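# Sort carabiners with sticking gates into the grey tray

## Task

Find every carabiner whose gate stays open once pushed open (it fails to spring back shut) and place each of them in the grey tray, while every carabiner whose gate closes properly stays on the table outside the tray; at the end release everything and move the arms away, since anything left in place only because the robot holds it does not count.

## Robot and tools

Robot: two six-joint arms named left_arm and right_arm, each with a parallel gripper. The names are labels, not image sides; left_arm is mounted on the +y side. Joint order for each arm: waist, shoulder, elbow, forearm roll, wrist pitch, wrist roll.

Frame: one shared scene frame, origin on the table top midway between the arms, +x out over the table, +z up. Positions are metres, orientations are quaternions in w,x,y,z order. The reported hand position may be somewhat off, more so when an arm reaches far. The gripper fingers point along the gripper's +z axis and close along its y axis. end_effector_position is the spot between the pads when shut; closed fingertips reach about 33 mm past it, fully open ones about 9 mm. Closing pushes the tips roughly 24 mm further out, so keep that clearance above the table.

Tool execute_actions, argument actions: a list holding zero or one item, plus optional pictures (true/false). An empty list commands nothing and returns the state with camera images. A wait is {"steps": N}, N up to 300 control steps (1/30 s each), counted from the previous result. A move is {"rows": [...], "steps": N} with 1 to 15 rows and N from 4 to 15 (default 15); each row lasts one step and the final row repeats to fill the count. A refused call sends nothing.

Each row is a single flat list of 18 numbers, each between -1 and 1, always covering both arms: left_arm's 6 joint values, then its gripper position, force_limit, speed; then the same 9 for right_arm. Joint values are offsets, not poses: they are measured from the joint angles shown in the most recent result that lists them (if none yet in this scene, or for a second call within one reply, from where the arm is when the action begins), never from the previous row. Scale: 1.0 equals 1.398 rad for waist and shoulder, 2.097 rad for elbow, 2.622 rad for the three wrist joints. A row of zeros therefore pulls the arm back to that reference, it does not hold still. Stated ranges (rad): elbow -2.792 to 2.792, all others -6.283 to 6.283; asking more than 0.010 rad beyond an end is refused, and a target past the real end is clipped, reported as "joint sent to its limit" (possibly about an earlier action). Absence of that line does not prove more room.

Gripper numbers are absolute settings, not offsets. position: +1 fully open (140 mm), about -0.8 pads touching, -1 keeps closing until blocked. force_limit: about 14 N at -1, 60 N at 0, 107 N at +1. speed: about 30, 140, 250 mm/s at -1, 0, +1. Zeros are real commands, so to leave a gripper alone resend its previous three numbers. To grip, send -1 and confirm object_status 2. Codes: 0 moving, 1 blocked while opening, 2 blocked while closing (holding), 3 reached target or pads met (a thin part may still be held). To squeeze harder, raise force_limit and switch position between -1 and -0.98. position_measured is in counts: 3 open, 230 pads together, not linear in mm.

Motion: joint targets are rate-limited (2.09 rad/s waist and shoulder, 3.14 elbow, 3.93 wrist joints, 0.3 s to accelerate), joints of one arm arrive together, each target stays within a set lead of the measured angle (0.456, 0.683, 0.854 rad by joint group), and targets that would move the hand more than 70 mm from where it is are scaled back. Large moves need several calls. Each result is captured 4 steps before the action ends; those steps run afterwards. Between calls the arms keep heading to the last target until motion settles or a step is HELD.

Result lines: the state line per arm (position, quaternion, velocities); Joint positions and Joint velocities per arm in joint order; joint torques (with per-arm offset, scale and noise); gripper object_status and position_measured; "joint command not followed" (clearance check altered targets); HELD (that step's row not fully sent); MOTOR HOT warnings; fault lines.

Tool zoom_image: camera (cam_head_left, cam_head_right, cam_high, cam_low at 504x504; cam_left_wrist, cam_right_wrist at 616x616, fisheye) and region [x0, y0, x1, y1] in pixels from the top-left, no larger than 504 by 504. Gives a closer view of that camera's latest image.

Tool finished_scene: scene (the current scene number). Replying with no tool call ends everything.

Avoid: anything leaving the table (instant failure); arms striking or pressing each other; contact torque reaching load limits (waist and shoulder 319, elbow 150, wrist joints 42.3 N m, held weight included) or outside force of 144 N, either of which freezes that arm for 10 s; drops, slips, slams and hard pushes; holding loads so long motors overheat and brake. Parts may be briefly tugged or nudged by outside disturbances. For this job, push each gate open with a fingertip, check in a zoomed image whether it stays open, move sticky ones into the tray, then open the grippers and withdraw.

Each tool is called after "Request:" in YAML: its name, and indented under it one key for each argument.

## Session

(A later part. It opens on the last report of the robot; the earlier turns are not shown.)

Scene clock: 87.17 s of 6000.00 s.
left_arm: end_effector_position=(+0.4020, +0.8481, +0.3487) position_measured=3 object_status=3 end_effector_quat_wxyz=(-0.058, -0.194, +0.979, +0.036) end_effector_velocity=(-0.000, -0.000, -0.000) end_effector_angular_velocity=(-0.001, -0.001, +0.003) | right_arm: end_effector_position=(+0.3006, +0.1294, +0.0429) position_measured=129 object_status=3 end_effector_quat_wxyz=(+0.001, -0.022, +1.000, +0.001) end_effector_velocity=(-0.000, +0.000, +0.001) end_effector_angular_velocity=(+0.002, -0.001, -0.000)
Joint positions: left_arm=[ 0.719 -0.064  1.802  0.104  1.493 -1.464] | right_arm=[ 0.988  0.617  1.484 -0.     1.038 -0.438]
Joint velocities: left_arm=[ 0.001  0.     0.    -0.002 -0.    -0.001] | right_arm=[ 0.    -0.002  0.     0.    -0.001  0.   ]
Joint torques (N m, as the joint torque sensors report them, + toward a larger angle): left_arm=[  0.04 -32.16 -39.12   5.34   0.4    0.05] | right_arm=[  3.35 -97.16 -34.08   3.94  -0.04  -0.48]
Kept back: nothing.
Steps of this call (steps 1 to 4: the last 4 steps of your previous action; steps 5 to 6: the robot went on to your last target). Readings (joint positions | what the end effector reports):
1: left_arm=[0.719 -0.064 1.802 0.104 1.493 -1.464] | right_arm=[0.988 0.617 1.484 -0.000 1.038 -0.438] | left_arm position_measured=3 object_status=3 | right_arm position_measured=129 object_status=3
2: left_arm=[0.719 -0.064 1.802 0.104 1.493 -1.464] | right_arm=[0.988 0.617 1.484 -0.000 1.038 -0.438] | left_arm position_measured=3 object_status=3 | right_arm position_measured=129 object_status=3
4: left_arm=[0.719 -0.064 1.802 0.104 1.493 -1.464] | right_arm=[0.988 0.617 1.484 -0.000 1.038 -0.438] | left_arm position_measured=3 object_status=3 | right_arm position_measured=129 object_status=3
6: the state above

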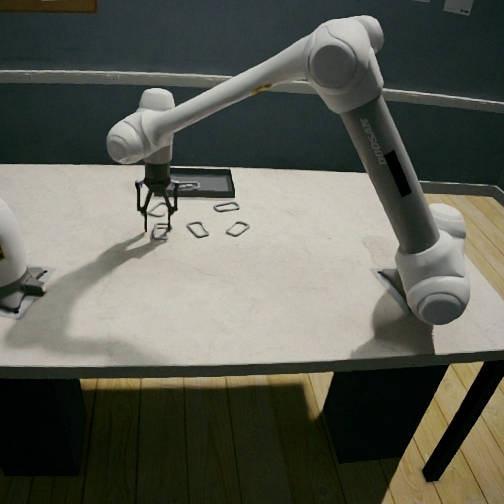

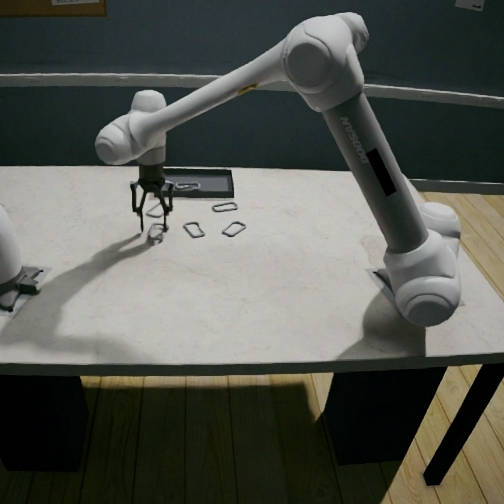

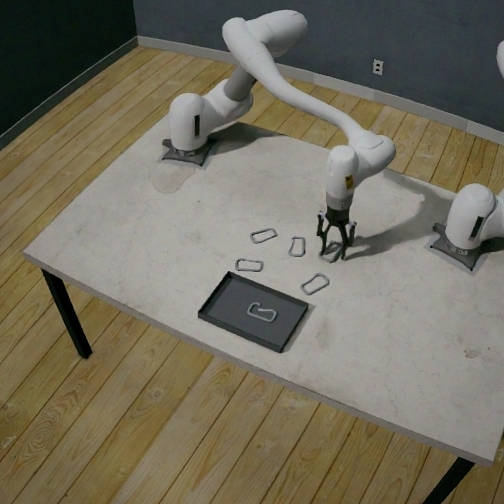

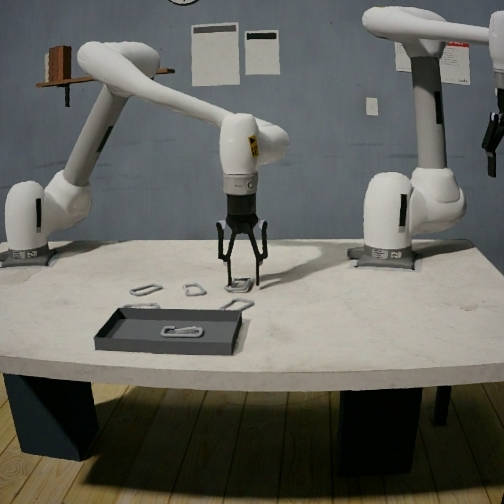

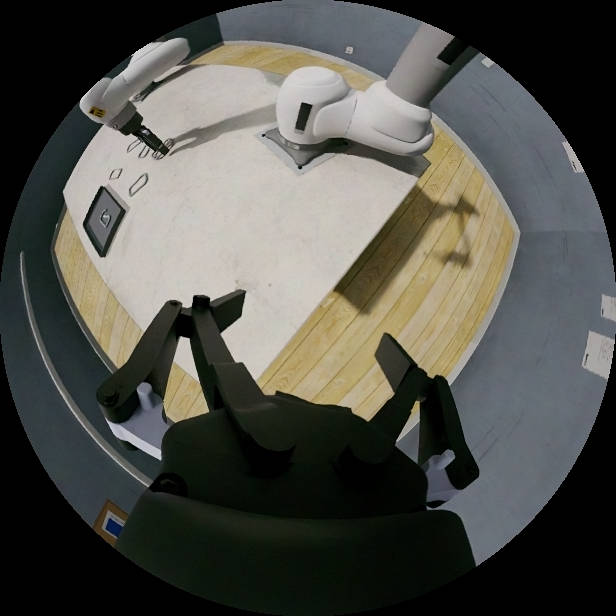

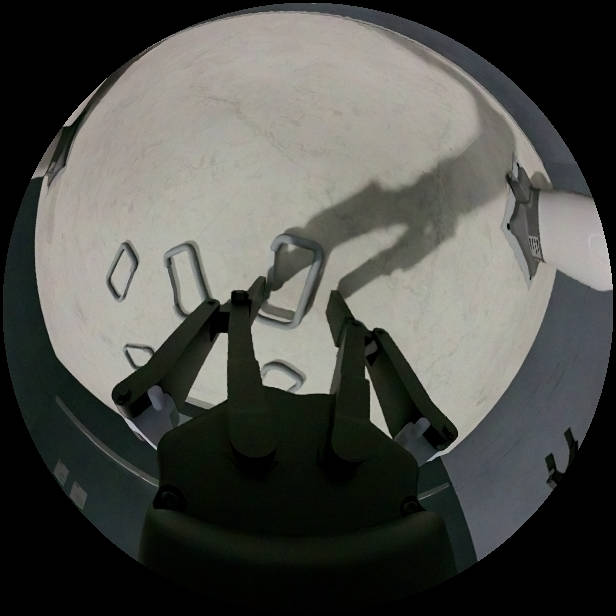

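Request:
execute_actions:
  actions:
    - {"rows":[[0,0,0,0,0,0,1,0,0.5,0,0.0024,0.0012,0,-0.002,0,0,-0.3,-0.3],[0,0,0,0,0,0,1,0,0.5,0,0.0024,0.0012,0,-0.002,0,0,-0.3,-0.3],[0,0,0,0,0,0,1,0,0.5,0,0.0024,0.0012,0,-0.002,0,0,-0.3,-0.3],[0,0,0,0,0,0,1,0,0.5,0,0.0024,0.0012,0,-0.002,0,0,-0.3,-0.3],[0,0,0,0,0,0,1,0,0.5,0,0.0024,0.0012,0,-0.002,0,-0.33,-0.1,-0.3]],"steps":15}
  pictures: false

Request:
execute_actions:
  actions:
    - {"steps":10}
  pictures: true

Request:
zoom_image:
  camera: "cam_right_wrist"
  region: [220,200,400,380]

Request:
execute_actions:
  actions:
    - {"rows":[[0,0,0,0,0,0,1,0,0.5,0,0,0,0,0,0,0.15,-0.3,0]],"steps":15}
  pictures: true

Request:
zoom_image:
  camera: "cam_right_wrist"
  region: [220,200,400,380]

Scene clock: 87.83 s of 6000.00 s.
left_arm: end_effector_position=(+0.4020, +0.8481, +0.3487) position_measured=3 object_status=3 end_effector_quat_wxyz=(-0.058, -0.194, +0.979, +0.036) end_effector_velocity=(-0.000, +0.000, -0.000) end_effector_angular_velocity=(+0.000, +0.000, +0.002) | right_arm: end_effector_position=(+0.3005, +0.1292, +0.0389) position_measured=159 object_status=0 end_effector_quat_wxyz=(+0.001, -0.022, +1.000, +0.001) end_effector_velocity=(-0.000, -0.001, -0.001) end_effector_angular_velocity=(-0.001, +0.000, -0.000)
Joint positions: left_arm=[ 0.719 -0.064  1.802  0.104  1.493 -1.464] | right_arm=[ 0.988  0.621  1.486 -0.     1.033 -0.438]
Joint velocities: left_arm=[ 0.001  0.     0.     0.     0.    -0.001] | right_arm=[-0.     0.     0.001  0.    -0.001 -0.   ]
Joint torques (N m, as the joint torque sensors report them, + toward a larger angle): left_arm=[ -0.34 -32.31 -39.23   5.53   0.4    0.04] | right_arm=[  2.55 -98.1  -34.41   3.87  -0.06  -0.46]
Steps of this call (steps 1 to 9: the robot went on to your last target; steps 10 to 20: the first 11 steps of this action). Readings (joint positions | what the end effector reports):
10: left_arm=[0.719 -0.064 1.802 0.104 1.493 -1.464] | right_arm=[0.988 0.617 1.484 -0.000 1.038 -0.438] | left_arm position_measured=3 object_status=3 | right_arm position_measured=129 object_status=3
11: left_arm=[0.719 -0.064 1.802 0.104 1.493 -1.464] | right_arm=[0.988 0.618 1.484 -0.000 1.036 -0.438] | left_arm position_measured=3 object_status=3 | right_arm position_measured=129 object_status=3
13: left_arm=[0.719 -0.064 1.802 0.104 1.493 -1.464] | right_arm=[0.988 0.620 1.486 -0.000 1.034 -0.438] | left_arm position_measured=3 object_status=3 | right_arm position_measured=129 object_status=3
17: left_arm=[0.719 -0.064 1.802 0.104 1.493 -1.464] | right_arm=[0.988 0.620 1.486 -0.000 1.033 -0.438] | left_arm position_measured=3 object_status=3 | right_arm position_measured=142 object_status=0
20: the state above

Scene clock: 88.17 s of 6000.00 s.
left_arm: end_effector_position=(+0.4020, +0.8481, +0.3487) position_measured=3 object_status=3 end_effector_quat_wxyz=(-0.058, -0.194, +0.979, +0.036) end_effector_velocity=(-0.000, +0.000, +0.000) end_effector_angular_velocity=(+0.001, -0.000, +0.002) | right_arm: end_effector_position=(+0.3005, +0.1292, +0.0389) position_measured=171 object_status=3 end_effector_quat_wxyz=(+0.001, -0.022, +1.000, +0.001) end_effector_velocity=(-0.000, +0.000, -0.000) end_effector_angular_velocity=(+0.000, -0.001, +0.001)
Joint positions: left_arm=[ 0.719 -0.064  1.802  0.104  1.493 -1.464] | right_arm=[ 0.988  0.621  1.486 -0.     1.033 -0.438]
Joint velocities: left_arm=[ 0.001 -0.    -0.     0.    -0.    -0.001] | right_arm=[ 0.001  0.    -0.001 -0.001 -0.    -0.   ]
Joint torques (N m, as the joint torque sensors report them, + toward a larger angle): left_arm=[ -0.28 -32.71 -38.92   5.38   0.36   0.02] | right_arm=[  2.02 -93.48 -32.17   3.33  -0.04  -0.51]
Kept back: nothing.
Steps of this call (steps 1 to 4: the last 4 steps of your previous action; steps 5 to 10: the robot went on to your last target). Readings (joint positions | what the end effector reports):
1: left_arm=[0.719 -0.064 1.802 0.104 1.493 -1.464] | right_arm=[0.988 0.621 1.486 -0.000 1.033 -0.438] | left_arm position_measured=3 object_status=3 | right_arm position_measured=165 object_status=0
2: left_arm=[0.719 -0.064 1.802 0.104 1.493 -1.464] | right_arm=[0.988 0.621 1.486 -0.000 1.033 -0.438] | left_arm position_measured=3 object_status=3 | right_arm position_measured=170 object_status=0
4: left_arm=[0.719 -0.064 1.802 0.104 1.493 -1.464] | right_arm=[0.988 0.621 1.486 -0.000 1.033 -0.438] | left_arm position_measured=3 object_status=3 | right_arm position_measured=171 object_status=0
8: left_arm=[0.719 -0.064 1.802 0.104 1.493 -1.464] | right_arm=[0.988 0.621 1.486 -0.000 1.033 -0.438] | left_arm position_measured=3 object_status=3 | right_arm position_measured=171 object_status=3
10: the state above

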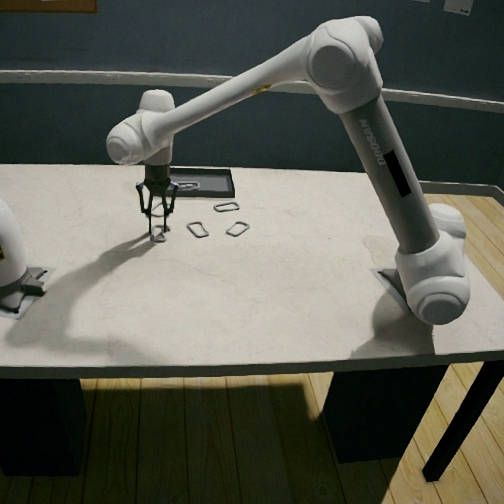

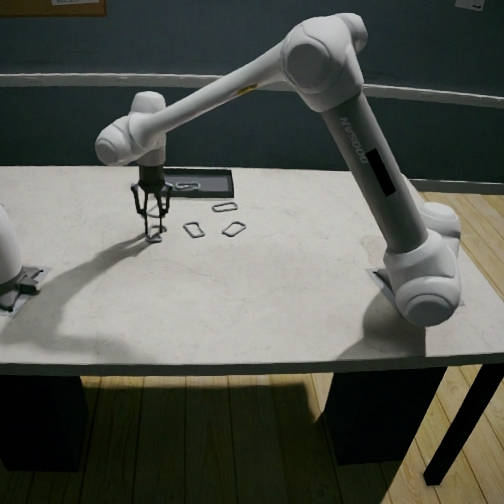

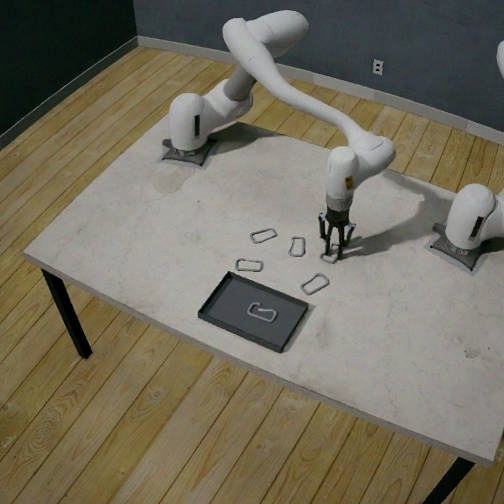

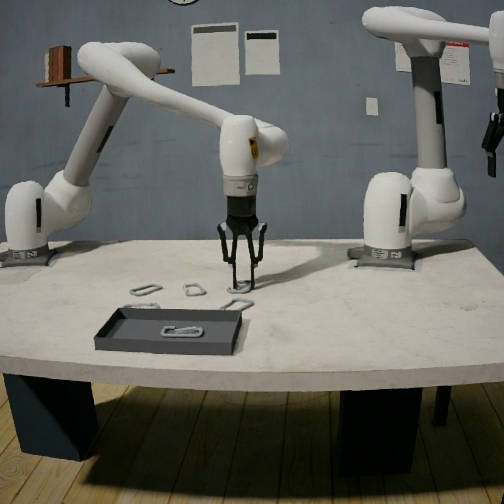

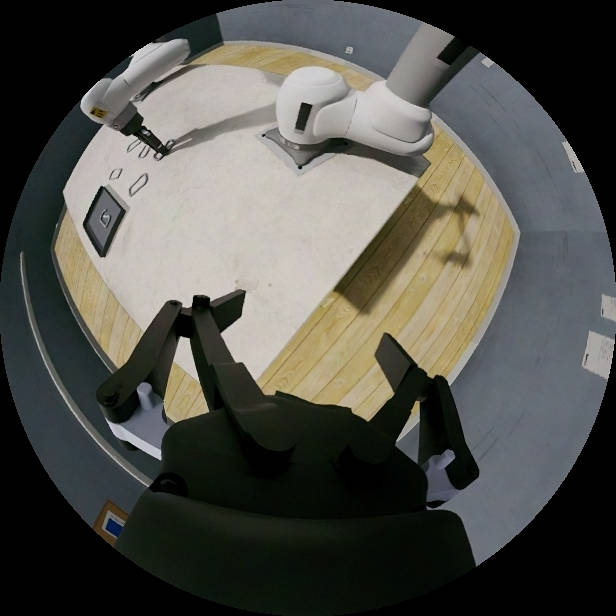

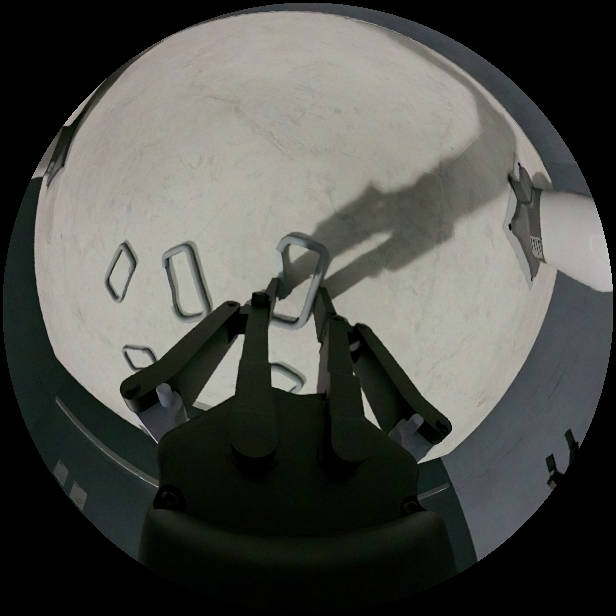

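Region (220, 200, 400, 380) of cam_right_wrist's 616x616 image, scaled by 2.800, with more detail than that image has.

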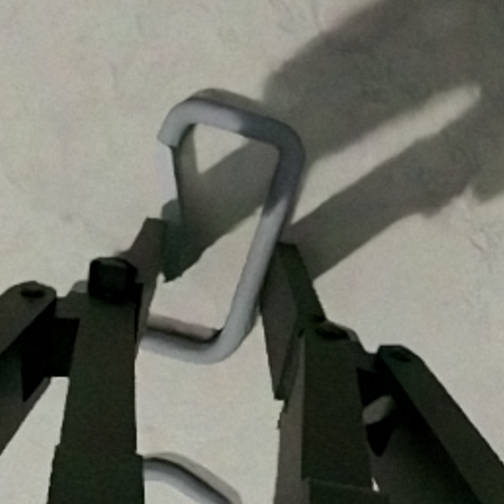

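Scene clock: 88.53 s of 6000.00 s.
left_arm: end_effector_position=(+0.4020, +0.8481, +0.3487) position_measured=3 object_status=3 end_effector_quat_wxyz=(-0.058, -0.194, +0.979, +0.036) end_effector_velocity=(-0.000, +0.000, +0.000) end_effector_angular_velocity=(-0.001, -0.001, +0.001) | right_arm: end_effector_position=(+0.3005, +0.1292, +0.0388) position_measured=110 object_status=0 end_effector_quat_wxyz=(+0.001, -0.022, +1.000, +0.001) end_effector_velocity=(-0.000, +0.000, +0.000) end_effector_angular_velocity=(+0.001, +0.000, +0.001)
Joint positions: left_arm=[ 0.719 -0.064  1.802  0.104  1.493 -1.464] | right_arm=[ 0.988  0.621  1.486 -0.     1.033 -0.438]
Joint velocities: left_arm=[ 0.001 -0.    -0.    -0.001 -0.     0.001] | right_arm=[ 0. -0. -0.  0.  0. -0.]
Joint torques (N m, as the joint torque sensors report them, + toward a larger angle): left_arm=[ -0.12 -32.7  -39.21   5.44   0.38   0.03] | right_arm=[  2.72 -98.49 -34.88   4.16  -0.08  -0.26]
Steps of this call (steps 1 to 11: the first 11 steps of this action). Readings (joint positions | what the end effector reports):
1: left_arm=[0.719 -0.064 1.802 0.104 1.493 -1.464] | right_arm=[0.988 0.621 1.486 -0.000 1.033 -0.438] | left_arm position_measured=3 object_status=3 | right_arm position_measured=171 object_status=0
2: left_arm=[0.719 -0.064 1.802 0.104 1.493 -1.464] | right_arm=[0.988 0.621 1.486 -0.000 1.033 -0.438] | left_arm position_measured=3 object_status=3 | right_arm position_measured=168 object_status=0
4: left_arm=[0.719 -0.064 1.802 0.104 1.493 -1.464] | right_arm=[0.988 0.621 1.486 -0.000 1.033 -0.438] | left_arm position_measured=3 object_status=3 | right_arm position_measured=153 object_status=0
8: left_arm=[0.719 -0.064 1.802 0.104 1.493 -1.464] | right_arm=[0.988 0.621 1.486 -0.000 1.033 -0.438] | left_arm position_measured=3 object_status=3 | right_arm position_measured=123 object_status=0
11: the state above

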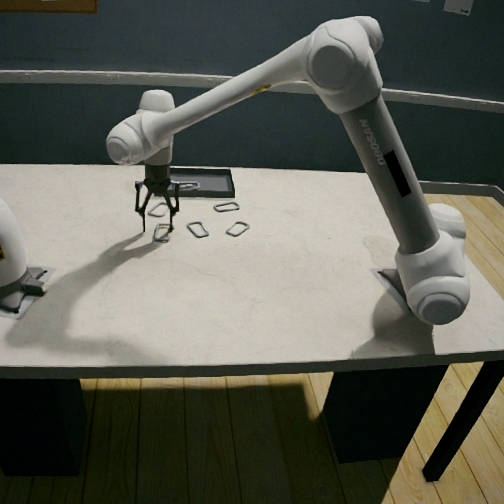

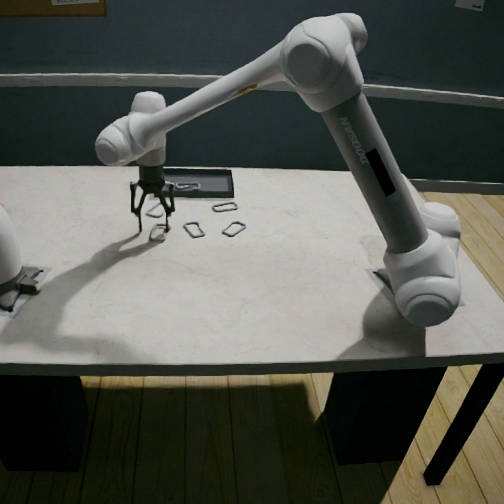

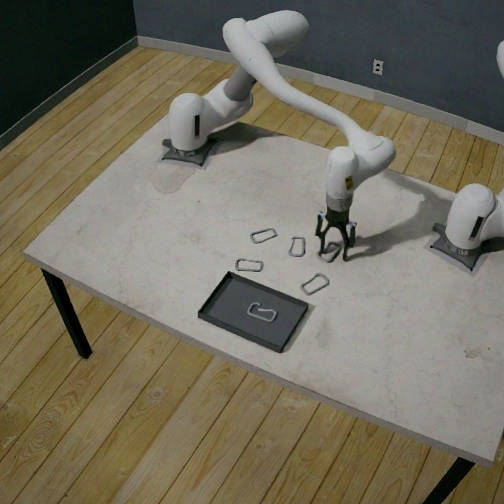

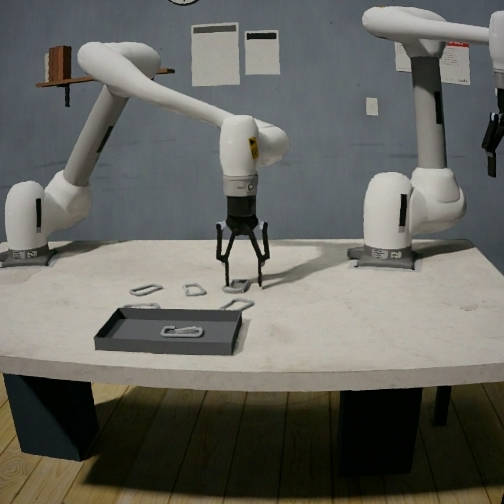

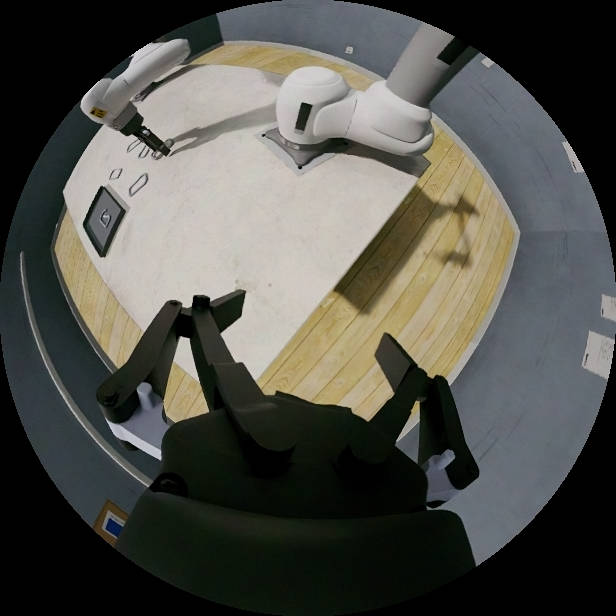

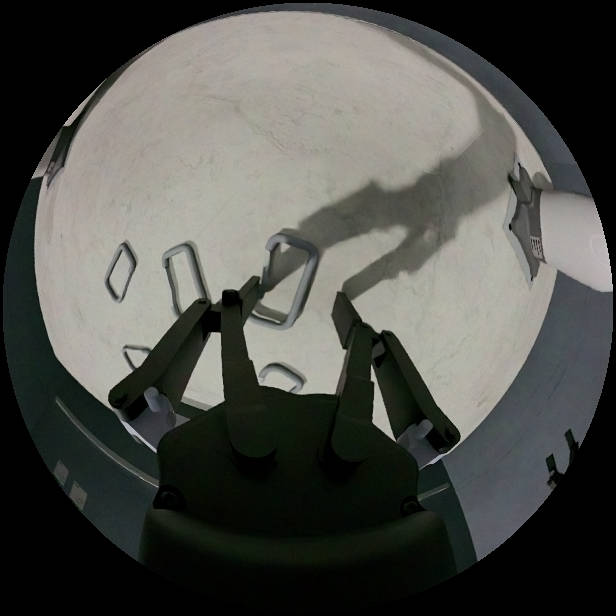

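Region (220, 200, 400, 380) of cam_right_wrist's 616x616 image, scaled by 2.800, with more detail than that image has.

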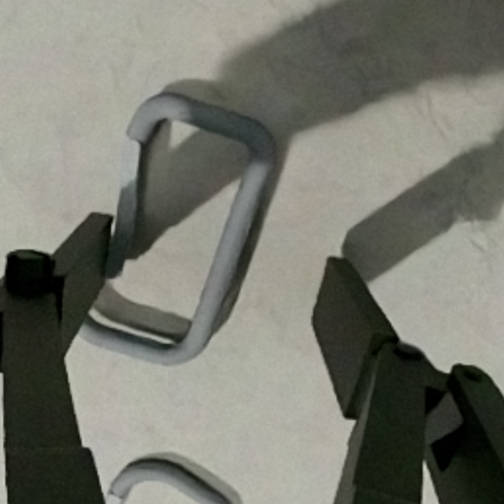

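Request:
execute_actions:
  actions:
    - {"rows":[[0,0,0,0,0,0,1,0,0.5,0,-0.0036,-0.0018,0,0.0033,0,1,-0.3,1]],"steps":15}
  pictures: true

Request:
zoom_image:
  camera: "cam_right_wrist"
  region: [150,150,450,450]

Scene clock: 89.77 s of 6000.00 s.
left_arm: end_effector_position=(+0.4020, +0.8481, +0.3487) position_measured=3 object_status=3 end_effector_quat_wxyz=(-0.058, -0.194, +0.979, +0.036) end_effector_velocity=(+0.000, -0.000, -0.000) end_effector_angular_velocity=(-0.000, +0.001, -0.001) | right_arm: end_effector_position=(+0.3005, +0.1292, +0.0447) position_measured=3 object_status=0 end_effector_quat_wxyz=(+0.001, -0.022, +1.000, +0.001) end_effector_velocity=(+0.000, +0.000, +0.001) end_effector_angular_velocity=(+0.000, +0.000, -0.001)
Joint positions: left_arm=[ 0.719 -0.064  1.802  0.104  1.493 -1.464] | right_arm=[ 0.988  0.616  1.483 -0.     1.041 -0.438]
Joint velocities: left_arm=[-0.001  0.001  0.     0.     0.    -0.   ] | right_arm=[-0.    -0.    -0.001  0.     0.001  0.   ]
Joint torques (N m, as the joint torque sensors report them, + toward a larger angle): left_arm=[ -0.27 -32.1  -39.06   5.38   0.45   0.  ] | right_arm=[  2.92 -97.49 -34.79   4.07   0.07  -0.37]
Steps of this call (steps 1 to 4: the last 4 steps of your previous action; steps 5 to 15: the robot went on to your last target; steps 16 to 26: nothing new was sent; steps 27 to 37: the first 11 steps of this action). Readings (joint positions | what the end effector reports):
27: left_arm=[0.719 -0.064 1.802 0.104 1.493 -1.464] | right_arm=[0.988 0.621 1.486 -0.000 1.033 -0.438] | left_arm position_measured=3 object_status=3 | right_arm position_measured=110 object_status=0
28: left_arm=[0.719 -0.064 1.802 0.104 1.493 -1.464] | right_arm=[0.988 0.620 1.486 -0.000 1.034 -0.438] | left_arm position_measured=3 object_status=3 | right_arm position_measured=105 object_status=0
30: left_arm=[0.719 -0.064 1.802 0.104 1.493 -1.464] | right_arm=[0.988 0.617 1.484 -0.000 1.038 -0.438] | left_arm position_measured=3 object_status=3 | right_arm position_measured=78 object_status=0
34: left_arm=[0.719 -0.064 1.802 0.104 1.493 -1.464] | right_arm=[0.988 0.616 1.483 -0.000 1.041 -0.438] | left_arm position_measured=3 object_status=3 | right_arm position_measured=24 object_status=0
37: the state above

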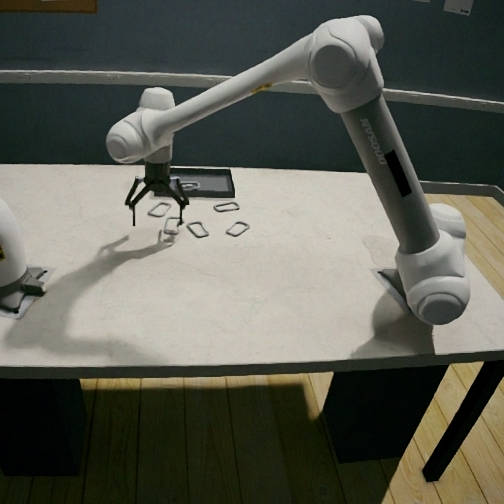

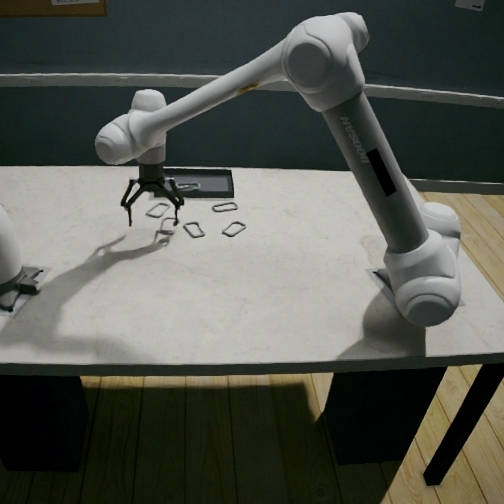

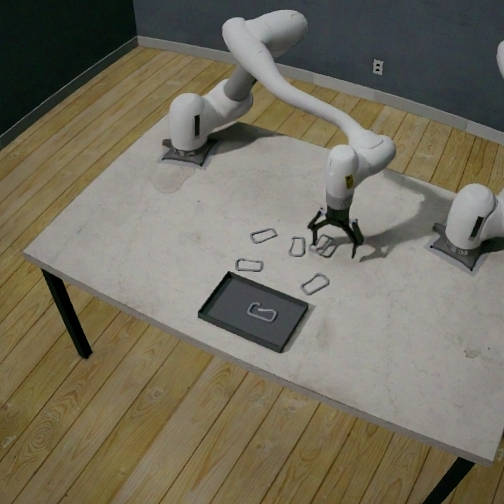

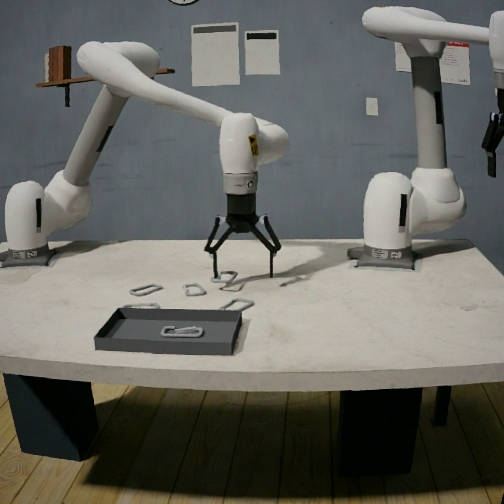

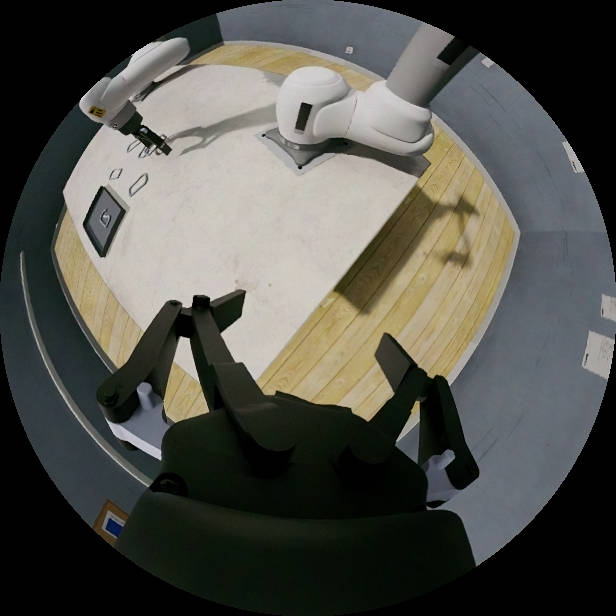

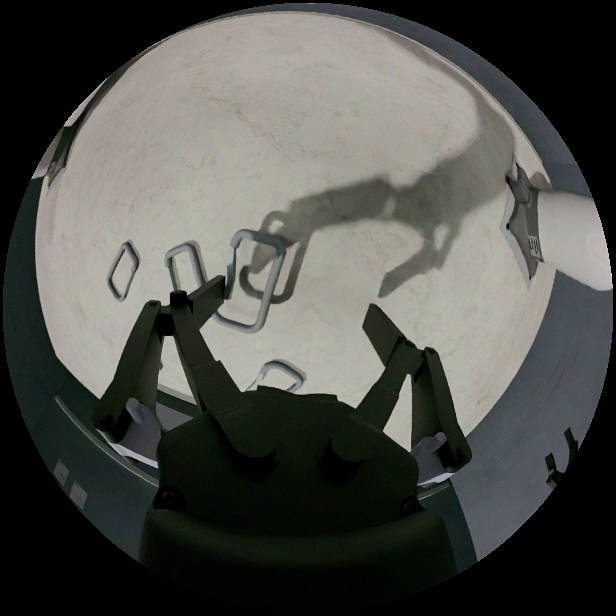

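Region (150, 150, 450, 450) of cam_right_wrist's 616x616 image, scaled by 1.680, with more detail than that image has.

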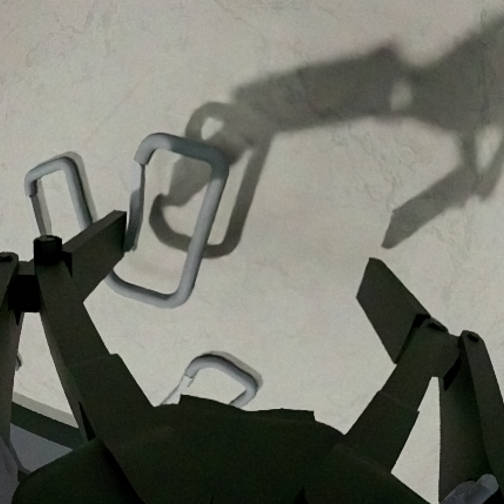

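Request:
execute_actions:
  actions:
    - {"rows":[[0,0,0,0,0,0,1,0,0.5,0,-0.03,-0.015,0,0.028,0,1,-0.3,0]],"steps":12}
  pictures: false

Request:
execute_actions:
  actions: []
  pictures: false

Scene clock: 90.77 s of 6000.00 s.
left_arm: end_effector_position=(+0.4020, +0.8481, +0.3487) position_measured=3 object_status=3 end_effector_quat_wxyz=(-0.058, -0.194, +0.979, +0.036) end_effector_velocity=(-0.000, +0.000, +0.000) end_effector_angular_velocity=(+0.001, -0.000, -0.001) | right_arm: end_effector_position=(+0.2997, +0.1273, +0.0932) position_measured=3 object_status=3 end_effector_quat_wxyz=(+0.001, -0.022, +1.000, +0.001) end_effector_velocity=(-0.002, -0.005, +0.025) end_effector_angular_velocity=(-0.011, +0.004, +0.000)
Joint positions: left_arm=[ 0.719 -0.064  1.802  0.104  1.493 -1.464] | right_arm=[ 0.988  0.576  1.453 -0.     1.111 -0.438]
Joint velocities: left_arm=[-0.    -0.001  0.     0.    -0.     0.001] | right_arm=[ 0.    -0.02  -0.017 -0.     0.049  0.   ]
Joint torques (N m, as the joint torque sensors report them, + toward a larger angle): left_arm=[ -0.26 -32.53 -39.28   5.51   0.41   0.11] | right_arm=[  1.09 -91.37 -34.25   3.77  -0.23  -0.26]
Steps of this call (steps 1 to 4: the last 4 steps of your previous action; steps 5 to 15: the robot went on to your last target; steps 16 to 22: nothing new was sent; steps 23 to 30: the first 8 steps of this action). Readings (joint positions | what the end effector reports):
23: left_arm=[0.719 -0.064 1.802 0.104 1.493 -1.464] | right_arm=[0.988 0.615 1.482 -0.000 1.041 -0.438] | left_arm position_measured=3 object_status=3 | right_arm position_measured=3 object_status=3
24: left_arm=[0.719 -0.064 1.802 0.104 1.493 -1.464] | right_arm=[0.988 0.612 1.480 -0.001 1.048 -0.438] | left_arm position_measured=3 object_status=3 | right_arm position_measured=3 object_status=3
26: left_arm=[0.719 -0.064 1.802 0.104 1.493 -1.464] | right_arm=[0.988 0.591 1.464 -0.001 1.084 -0.438] | left_arm position_measured=3 object_status=3 | right_arm position_measured=3 object_status=3
30: the state above

Scene clock: 90.90 s of 6000.00 s.
left_arm: end_effector_position=(+0.4020, +0.8481, +0.3487) position_measured=3 object_status=3 end_effector_quat_wxyz=(-0.058, -0.194, +0.979, +0.036) end_effector_velocity=(+0.001, -0.000, -0.001) end_effector_angular_velocity=(-0.001, +0.002, -0.001) | right_arm: end_effector_position=(+0.2996, +0.1271, +0.0950) position_measured=3 object_status=3 end_effector_quat_wxyz=(+0.001, -0.022, +1.000, +0.001) end_effector_velocity=(+0.000, -0.000, +0.006) end_effector_angular_velocity=(+0.001, +0.000, -0.000)
Joint positions: left_arm=[ 0.719 -0.064  1.802  0.104  1.493 -1.464] | right_arm=[ 0.988  0.574  1.451 -0.     1.114 -0.438]
Joint velocities: left_arm=[-0.001  0.002  0.     0.    -0.    -0.001] | right_arm=[-0.    -0.005 -0.004  0.     0.007 -0.   ]
Joint torques (N m, as the joint torque sensors report them, + toward a larger angle): left_arm=[ -0.57 -32.1  -39.02   5.45   0.42   0.07] | right_arm=[  3.63 -95.91 -35.35   4.02  -0.59  -0.13]
Kept back: nothing.
Steps of this call (steps 1 to 4: the last 4 steps of your previous action). Readings (joint positions | what the end effector reports):
1: left_arm=[0.719 -0.064 1.802 0.104 1.493 -1.464] | right_arm=[0.988 0.575 1.452 -0.000 1.112 -0.438] | left_arm position_measured=3 object_status=3 | right_arm position_measured=3 object_status=3
2: left_arm=[0.719 -0.064 1.802 0.104 1.493 -1.464] | right_arm=[0.988 0.575 1.452 -0.000 1.113 -0.438] | left_arm position_measured=3 object_status=3 | right_arm position_measured=3 object_status=3
4: the state above

Request:
execute_actions:
  actions:
    - {"rows":[[0,0,0,0,0,0,1,0,0.5,-0.1423,-0.0172,0.0243,0,-0.0103,0.9,-0.1,-0.3,-0.3]],"steps":15}
  pictures: false

Request:
execute_actions:
  actions:
    - {"steps":25}
  pictures: false

Request:
execute_actions:
  actions:
    - {"rows":[[0,0,0,0,0,0,1,0,0.5,0,0,0,0,0,0.24,-0.1,-0.3,-0.3]],"steps":15}
  pictures: false

Request:
execute_actions:
  actions:
    - {"steps":8}
  pictures: true

Scene clock: 91.53 s of 6000.00 s.
left_arm: end_effector_position=(+0.4020, +0.8481, +0.3487) position_measured=3 object_status=3 end_effector_quat_wxyz=(-0.058, -0.194, +0.979, +0.036) end_effector_velocity=(+0.000, -0.000, +0.000) end_effector_angular_velocity=(-0.000, -0.001, -0.001) | right_arm: end_effector_position=(+0.3770, +0.0825, +0.0921) position_measured=57 object_status=0 end_effector_quat_wxyz=(+0.000, +0.299, +0.954, +0.001) end_effector_velocity=(+0.246, -0.159, -0.010) end_effector_angular_velocity=(+0.004, +0.003, -2.816)
Joint positions: left_arm=[ 0.719 -0.064  1.802  0.104  1.493 -1.464] | right_arm=[ 0.882  0.561  1.479 -0.     1.1    0.106]
Joint velocities: left_arm=[-0. -0. -0. -0. -0.  0.] | right_arm=[-0.352 -0.042  0.089 -0.    -0.048  2.464]
Joint torques (N m, as the joint torque sensors report them, + toward a larger angle): left_arm=[ -0.64 -32.2  -39.44   5.47   0.44   0.04] | right_arm=[  5.71 -95.03 -34.06   4.15  -0.04  -0.39]
Steps of this call (steps 1 to 8: the robot went on to your last target; steps 9 to 19: the first 11 steps of this action). Readings (joint positions | what the end effector reports):
9: left_arm=[0.719 -0.064 1.802 0.104 1.493 -1.464] | right_arm=[0.988 0.574 1.451 -0.000 1.114 -0.438] | left_arm position_measured=3 object_status=3 | right_arm position_measured=3 object_status=0
10: left_arm=[0.719 -0.064 1.802 0.104 1.493 -1.464] | right_arm=[0.987 0.574 1.452 -0.000 1.114 -0.431] | left_arm position_measured=3 object_status=3 | right_arm position_measured=5 object_status=0
12: left_arm=[0.719 -0.064 1.802 0.104 1.493 -1.464] | right_arm=[0.974 0.572 1.455 -0.000 1.112 -0.375] | left_arm position_measured=3 object_status=3 | right_arm position_measured=17 object_status=0
16: left_arm=[0.719 -0.064 1.802 0.104 1.493 -1.464] | right_arm=[0.919 0.565 1.470 -0.000 1.105 -0.123] | left_arm position_measured=3 object_status=3 | right_arm position_measured=40 object_status=0
19: the state above

Scene clock: 92.37 s of 6000.00 s.
left_arm: end_effector_position=(+0.4020, +0.8481, +0.3487) position_measured=3 object_status=3 end_effector_quat_wxyz=(-0.058, -0.194, +0.979, +0.036) end_effector_velocity=(-0.000, -0.000, +0.001) end_effector_angular_velocity=(+0.001, -0.002, +0.001) | right_arm: end_effector_position=(+0.4389, +0.0381, +0.0895) position_measured=141 object_status=3 end_effector_quat_wxyz=(-0.001, +0.951, +0.309, +0.001) end_effector_velocity=(-0.000, -0.000, +0.000) end_effector_angular_velocity=(+0.000, -0.000, -0.005)
Joint positions: left_arm=[ 0.719 -0.064  1.802  0.104  1.493 -1.464] | right_arm=[ 0.79   0.55   1.502 -0.     1.087  1.92 ]
Joint velocities: left_arm=[ 0.    -0.002  0.    -0.     0.    -0.001] | right_arm=[ 0.    -0.     0.    -0.    -0.     0.005]
Joint torques (N m, as the joint torque sensors report them, + toward a larger angle): left_arm=[ -0.83 -32.17 -39.11   5.41   0.32  -0.03] | right_arm=[  3.61 -93.02 -34.85   4.22  -0.13  -0.17]
Kept back: nothing.
Steps of this call (steps 1 to 4: the last 4 steps of your previous action; steps 5 to 25: the robot went on to your last target). Readings (joint positions | what the end effector reports):
1: left_arm=[0.719 -0.064 1.802 0.104 1.493 -1.464] | right_arm=[0.870 0.560 1.482 -0.000 1.098 0.193] | left_arm position_measured=3 object_status=3 | right_arm position_measured=63 object_status=0
2: left_arm=[0.719 -0.064 1.802 0.104 1.493 -1.464] | right_arm=[0.859 0.558 1.485 -0.000 1.096 0.287] | left_arm position_measured=3 object_status=3 | right_arm position_measured=69 object_status=0
4: left_arm=[0.719 -0.064 1.802 0.104 1.493 -1.464] | right_arm=[0.838 0.556 1.490 -0.000 1.094 0.494] | left_arm position_measured=3 object_status=3 | right_arm position_measured=80 object_status=0
8: left_arm=[0.719 -0.064 1.802 0.104 1.493 -1.464] | right_arm=[0.808 0.552 1.498 -0.000 1.090 0.934] | left_arm position_measured=3 object_status=3 | right_arm position_measured=103 object_status=0
25: the state above

Scene clock: 92.73 s of 6000.00 s.
left_arm: end_effector_position=(+0.4020, +0.8481, +0.3487) position_measured=3 object_status=3 end_effector_quat_wxyz=(-0.058, -0.194, +0.979, +0.036) end_effector_velocity=(+0.000, -0.000, -0.000) end_effector_angular_velocity=(-0.001, +0.000, -0.001) | right_arm: end_effector_position=(+0.4389, +0.0381, +0.0895) position_measured=141 object_status=3 end_effector_quat_wxyz=(-0.001, +0.999, +0.042, +0.001) end_effector_velocity=(+0.000, -0.000, -0.000) end_effector_angular_velocity=(+0.002, +0.002, -1.389)
Joint positions: left_arm=[ 0.719 -0.064  1.802  0.104  1.493 -1.464] | right_arm=[ 0.79   0.55   1.502 -0.     1.087  2.464]
Joint velocities: left_arm=[-0.     0.001  0.    -0.     0.     0.   ] | right_arm=[-0.     0.     0.    -0.    -0.     1.389]
Joint torques (N m, as the joint torque sensors report them, + toward a larger angle): left_arm=[ -0.2  -32.63 -38.86   5.43   0.38   0.  ] | right_arm=[  3.26 -93.27 -35.79   4.3   -0.21  -0.29]
Steps of this call (steps 1 to 11: the first 11 steps of this action). Readings (joint positions | what the end effector reports):
1: left_arm=[0.719 -0.064 1.802 0.104 1.493 -1.464] | right_arm=[0.790 0.550 1.502 -0.000 1.087 1.921] | left_arm position_measured=3 object_status=3 | right_arm position_measured=141 object_status=3
2: left_arm=[0.719 -0.064 1.802 0.104 1.493 -1.464] | right_arm=[0.790 0.550 1.502 -0.000 1.087 1.928] | left_arm position_measured=3 object_status=3 | right_arm position_measured=141 object_status=3
4: left_arm=[0.719 -0.064 1.802 0.104 1.493 -1.464] | right_arm=[0.790 0.550 1.502 -0.000 1.087 1.984] | left_arm position_measured=3 object_status=3 | right_arm position_measured=141 object_status=3
8: left_arm=[0.719 -0.064 1.802 0.104 1.493 -1.464] | right_arm=[0.790 0.550 1.502 -0.000 1.087 2.264] | left_arm position_measured=3 object_status=3 | right_arm position_measured=141 object_status=3
11: the state above

Scene clock: 93.00 s of 6000.00 s.
left_arm: end_effector_position=(+0.4020, +0.8481, +0.3487) position_measured=3 object_status=3 end_effector_quat_wxyz=(-0.058, -0.194, +0.979, +0.036) end_effector_velocity=(+0.001, -0.001, -0.000) end_effector_angular_velocity=(+0.000, +0.001, -0.003) | right_arm: end_effector_position=(+0.4389, +0.0381, +0.0895) position_measured=141 object_status=3 end_effector_quat_wxyz=(-0.001, +1.000, -0.000, +0.001) end_effector_velocity=(-0.000, -0.000, -0.002) end_effector_angular_velocity=(-0.002, +0.001, -0.003)
Joint positions: left_arm=[ 0.719 -0.064  1.802  0.104  1.493 -1.464] | right_arm=[ 0.79   0.55   1.502 -0.     1.087  2.549]
Joint velocities: left_arm=[-0.002  0.001 -0.     0.001  0.     0.001] | right_arm=[ 0.     0.002  0.    -0.    -0.     0.003]
Joint torques (N m, as the joint torque sensors report them, + toward a larger angle): left_arm=[ -0.66 -32.76 -39.1    5.47   0.34   0.06] | right_arm=[  3.46 -92.19 -35.83   3.87  -0.12  -0.44]
Kept back: nothing.
Steps of this call (steps 1 to 4: the last 4 steps of your previous action; steps 5 to 8: the robot went on to your last target). Readings (joint positions | what the end effector reports):
1: left_arm=[0.719 -0.064 1.802 0.104 1.493 -1.464] | right_arm=[0.790 0.550 1.502 -0.000 1.087 2.505] | left_arm position_measured=3 object_status=3 | right_arm position_measured=141 object_status=3
2: left_arm=[0.719 -0.064 1.802 0.104 1.493 -1.464] | right_arm=[0.790 0.550 1.502 -0.000 1.087 2.531] | left_arm position_measured=3 object_status=3 | right_arm position_measured=141 object_status=3
4: left_arm=[0.719 -0.064 1.802 0.104 1.493 -1.464] | right_arm=[0.790 0.550 1.502 -0.000 1.087 2.548] | left_arm position_measured=3 object_status=3 | right_arm position_measured=141 object_status=3
8: the state above

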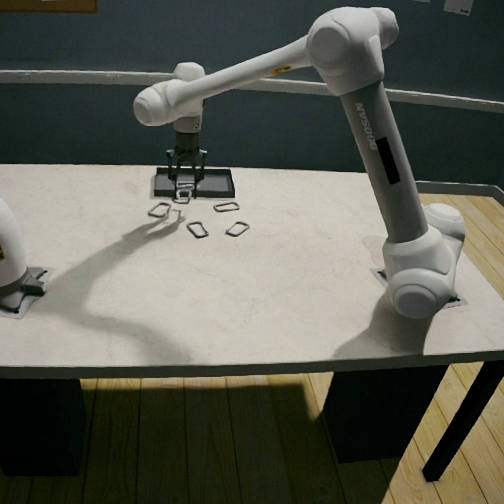

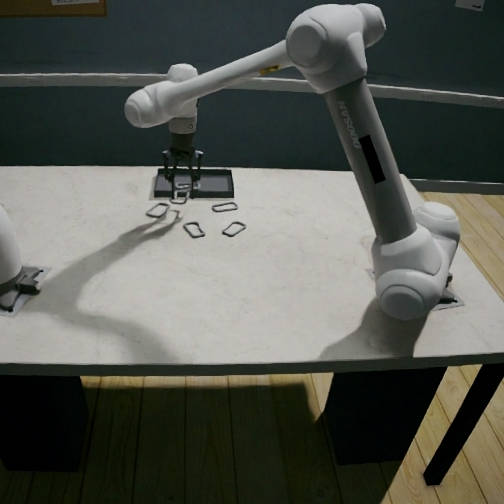

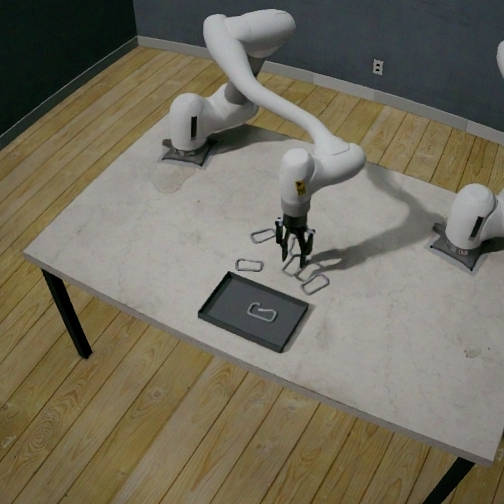

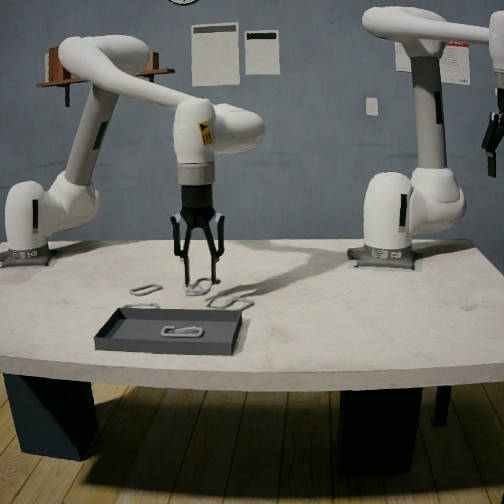

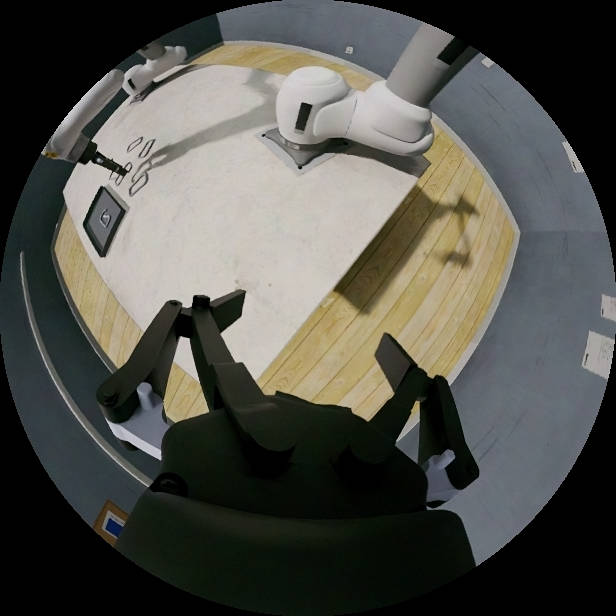

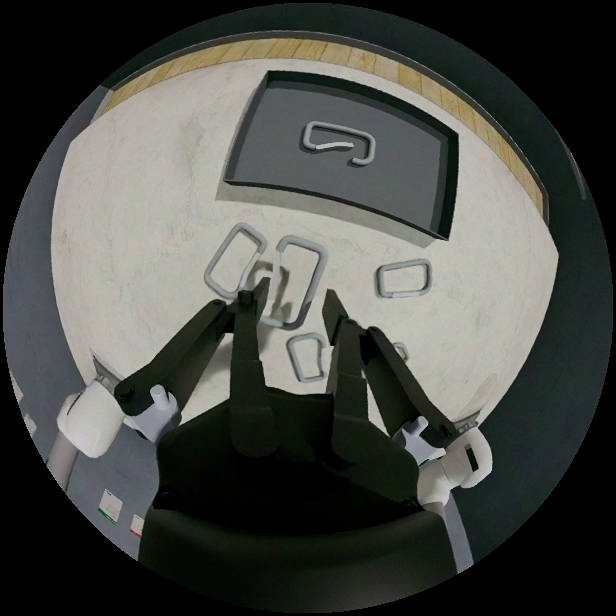

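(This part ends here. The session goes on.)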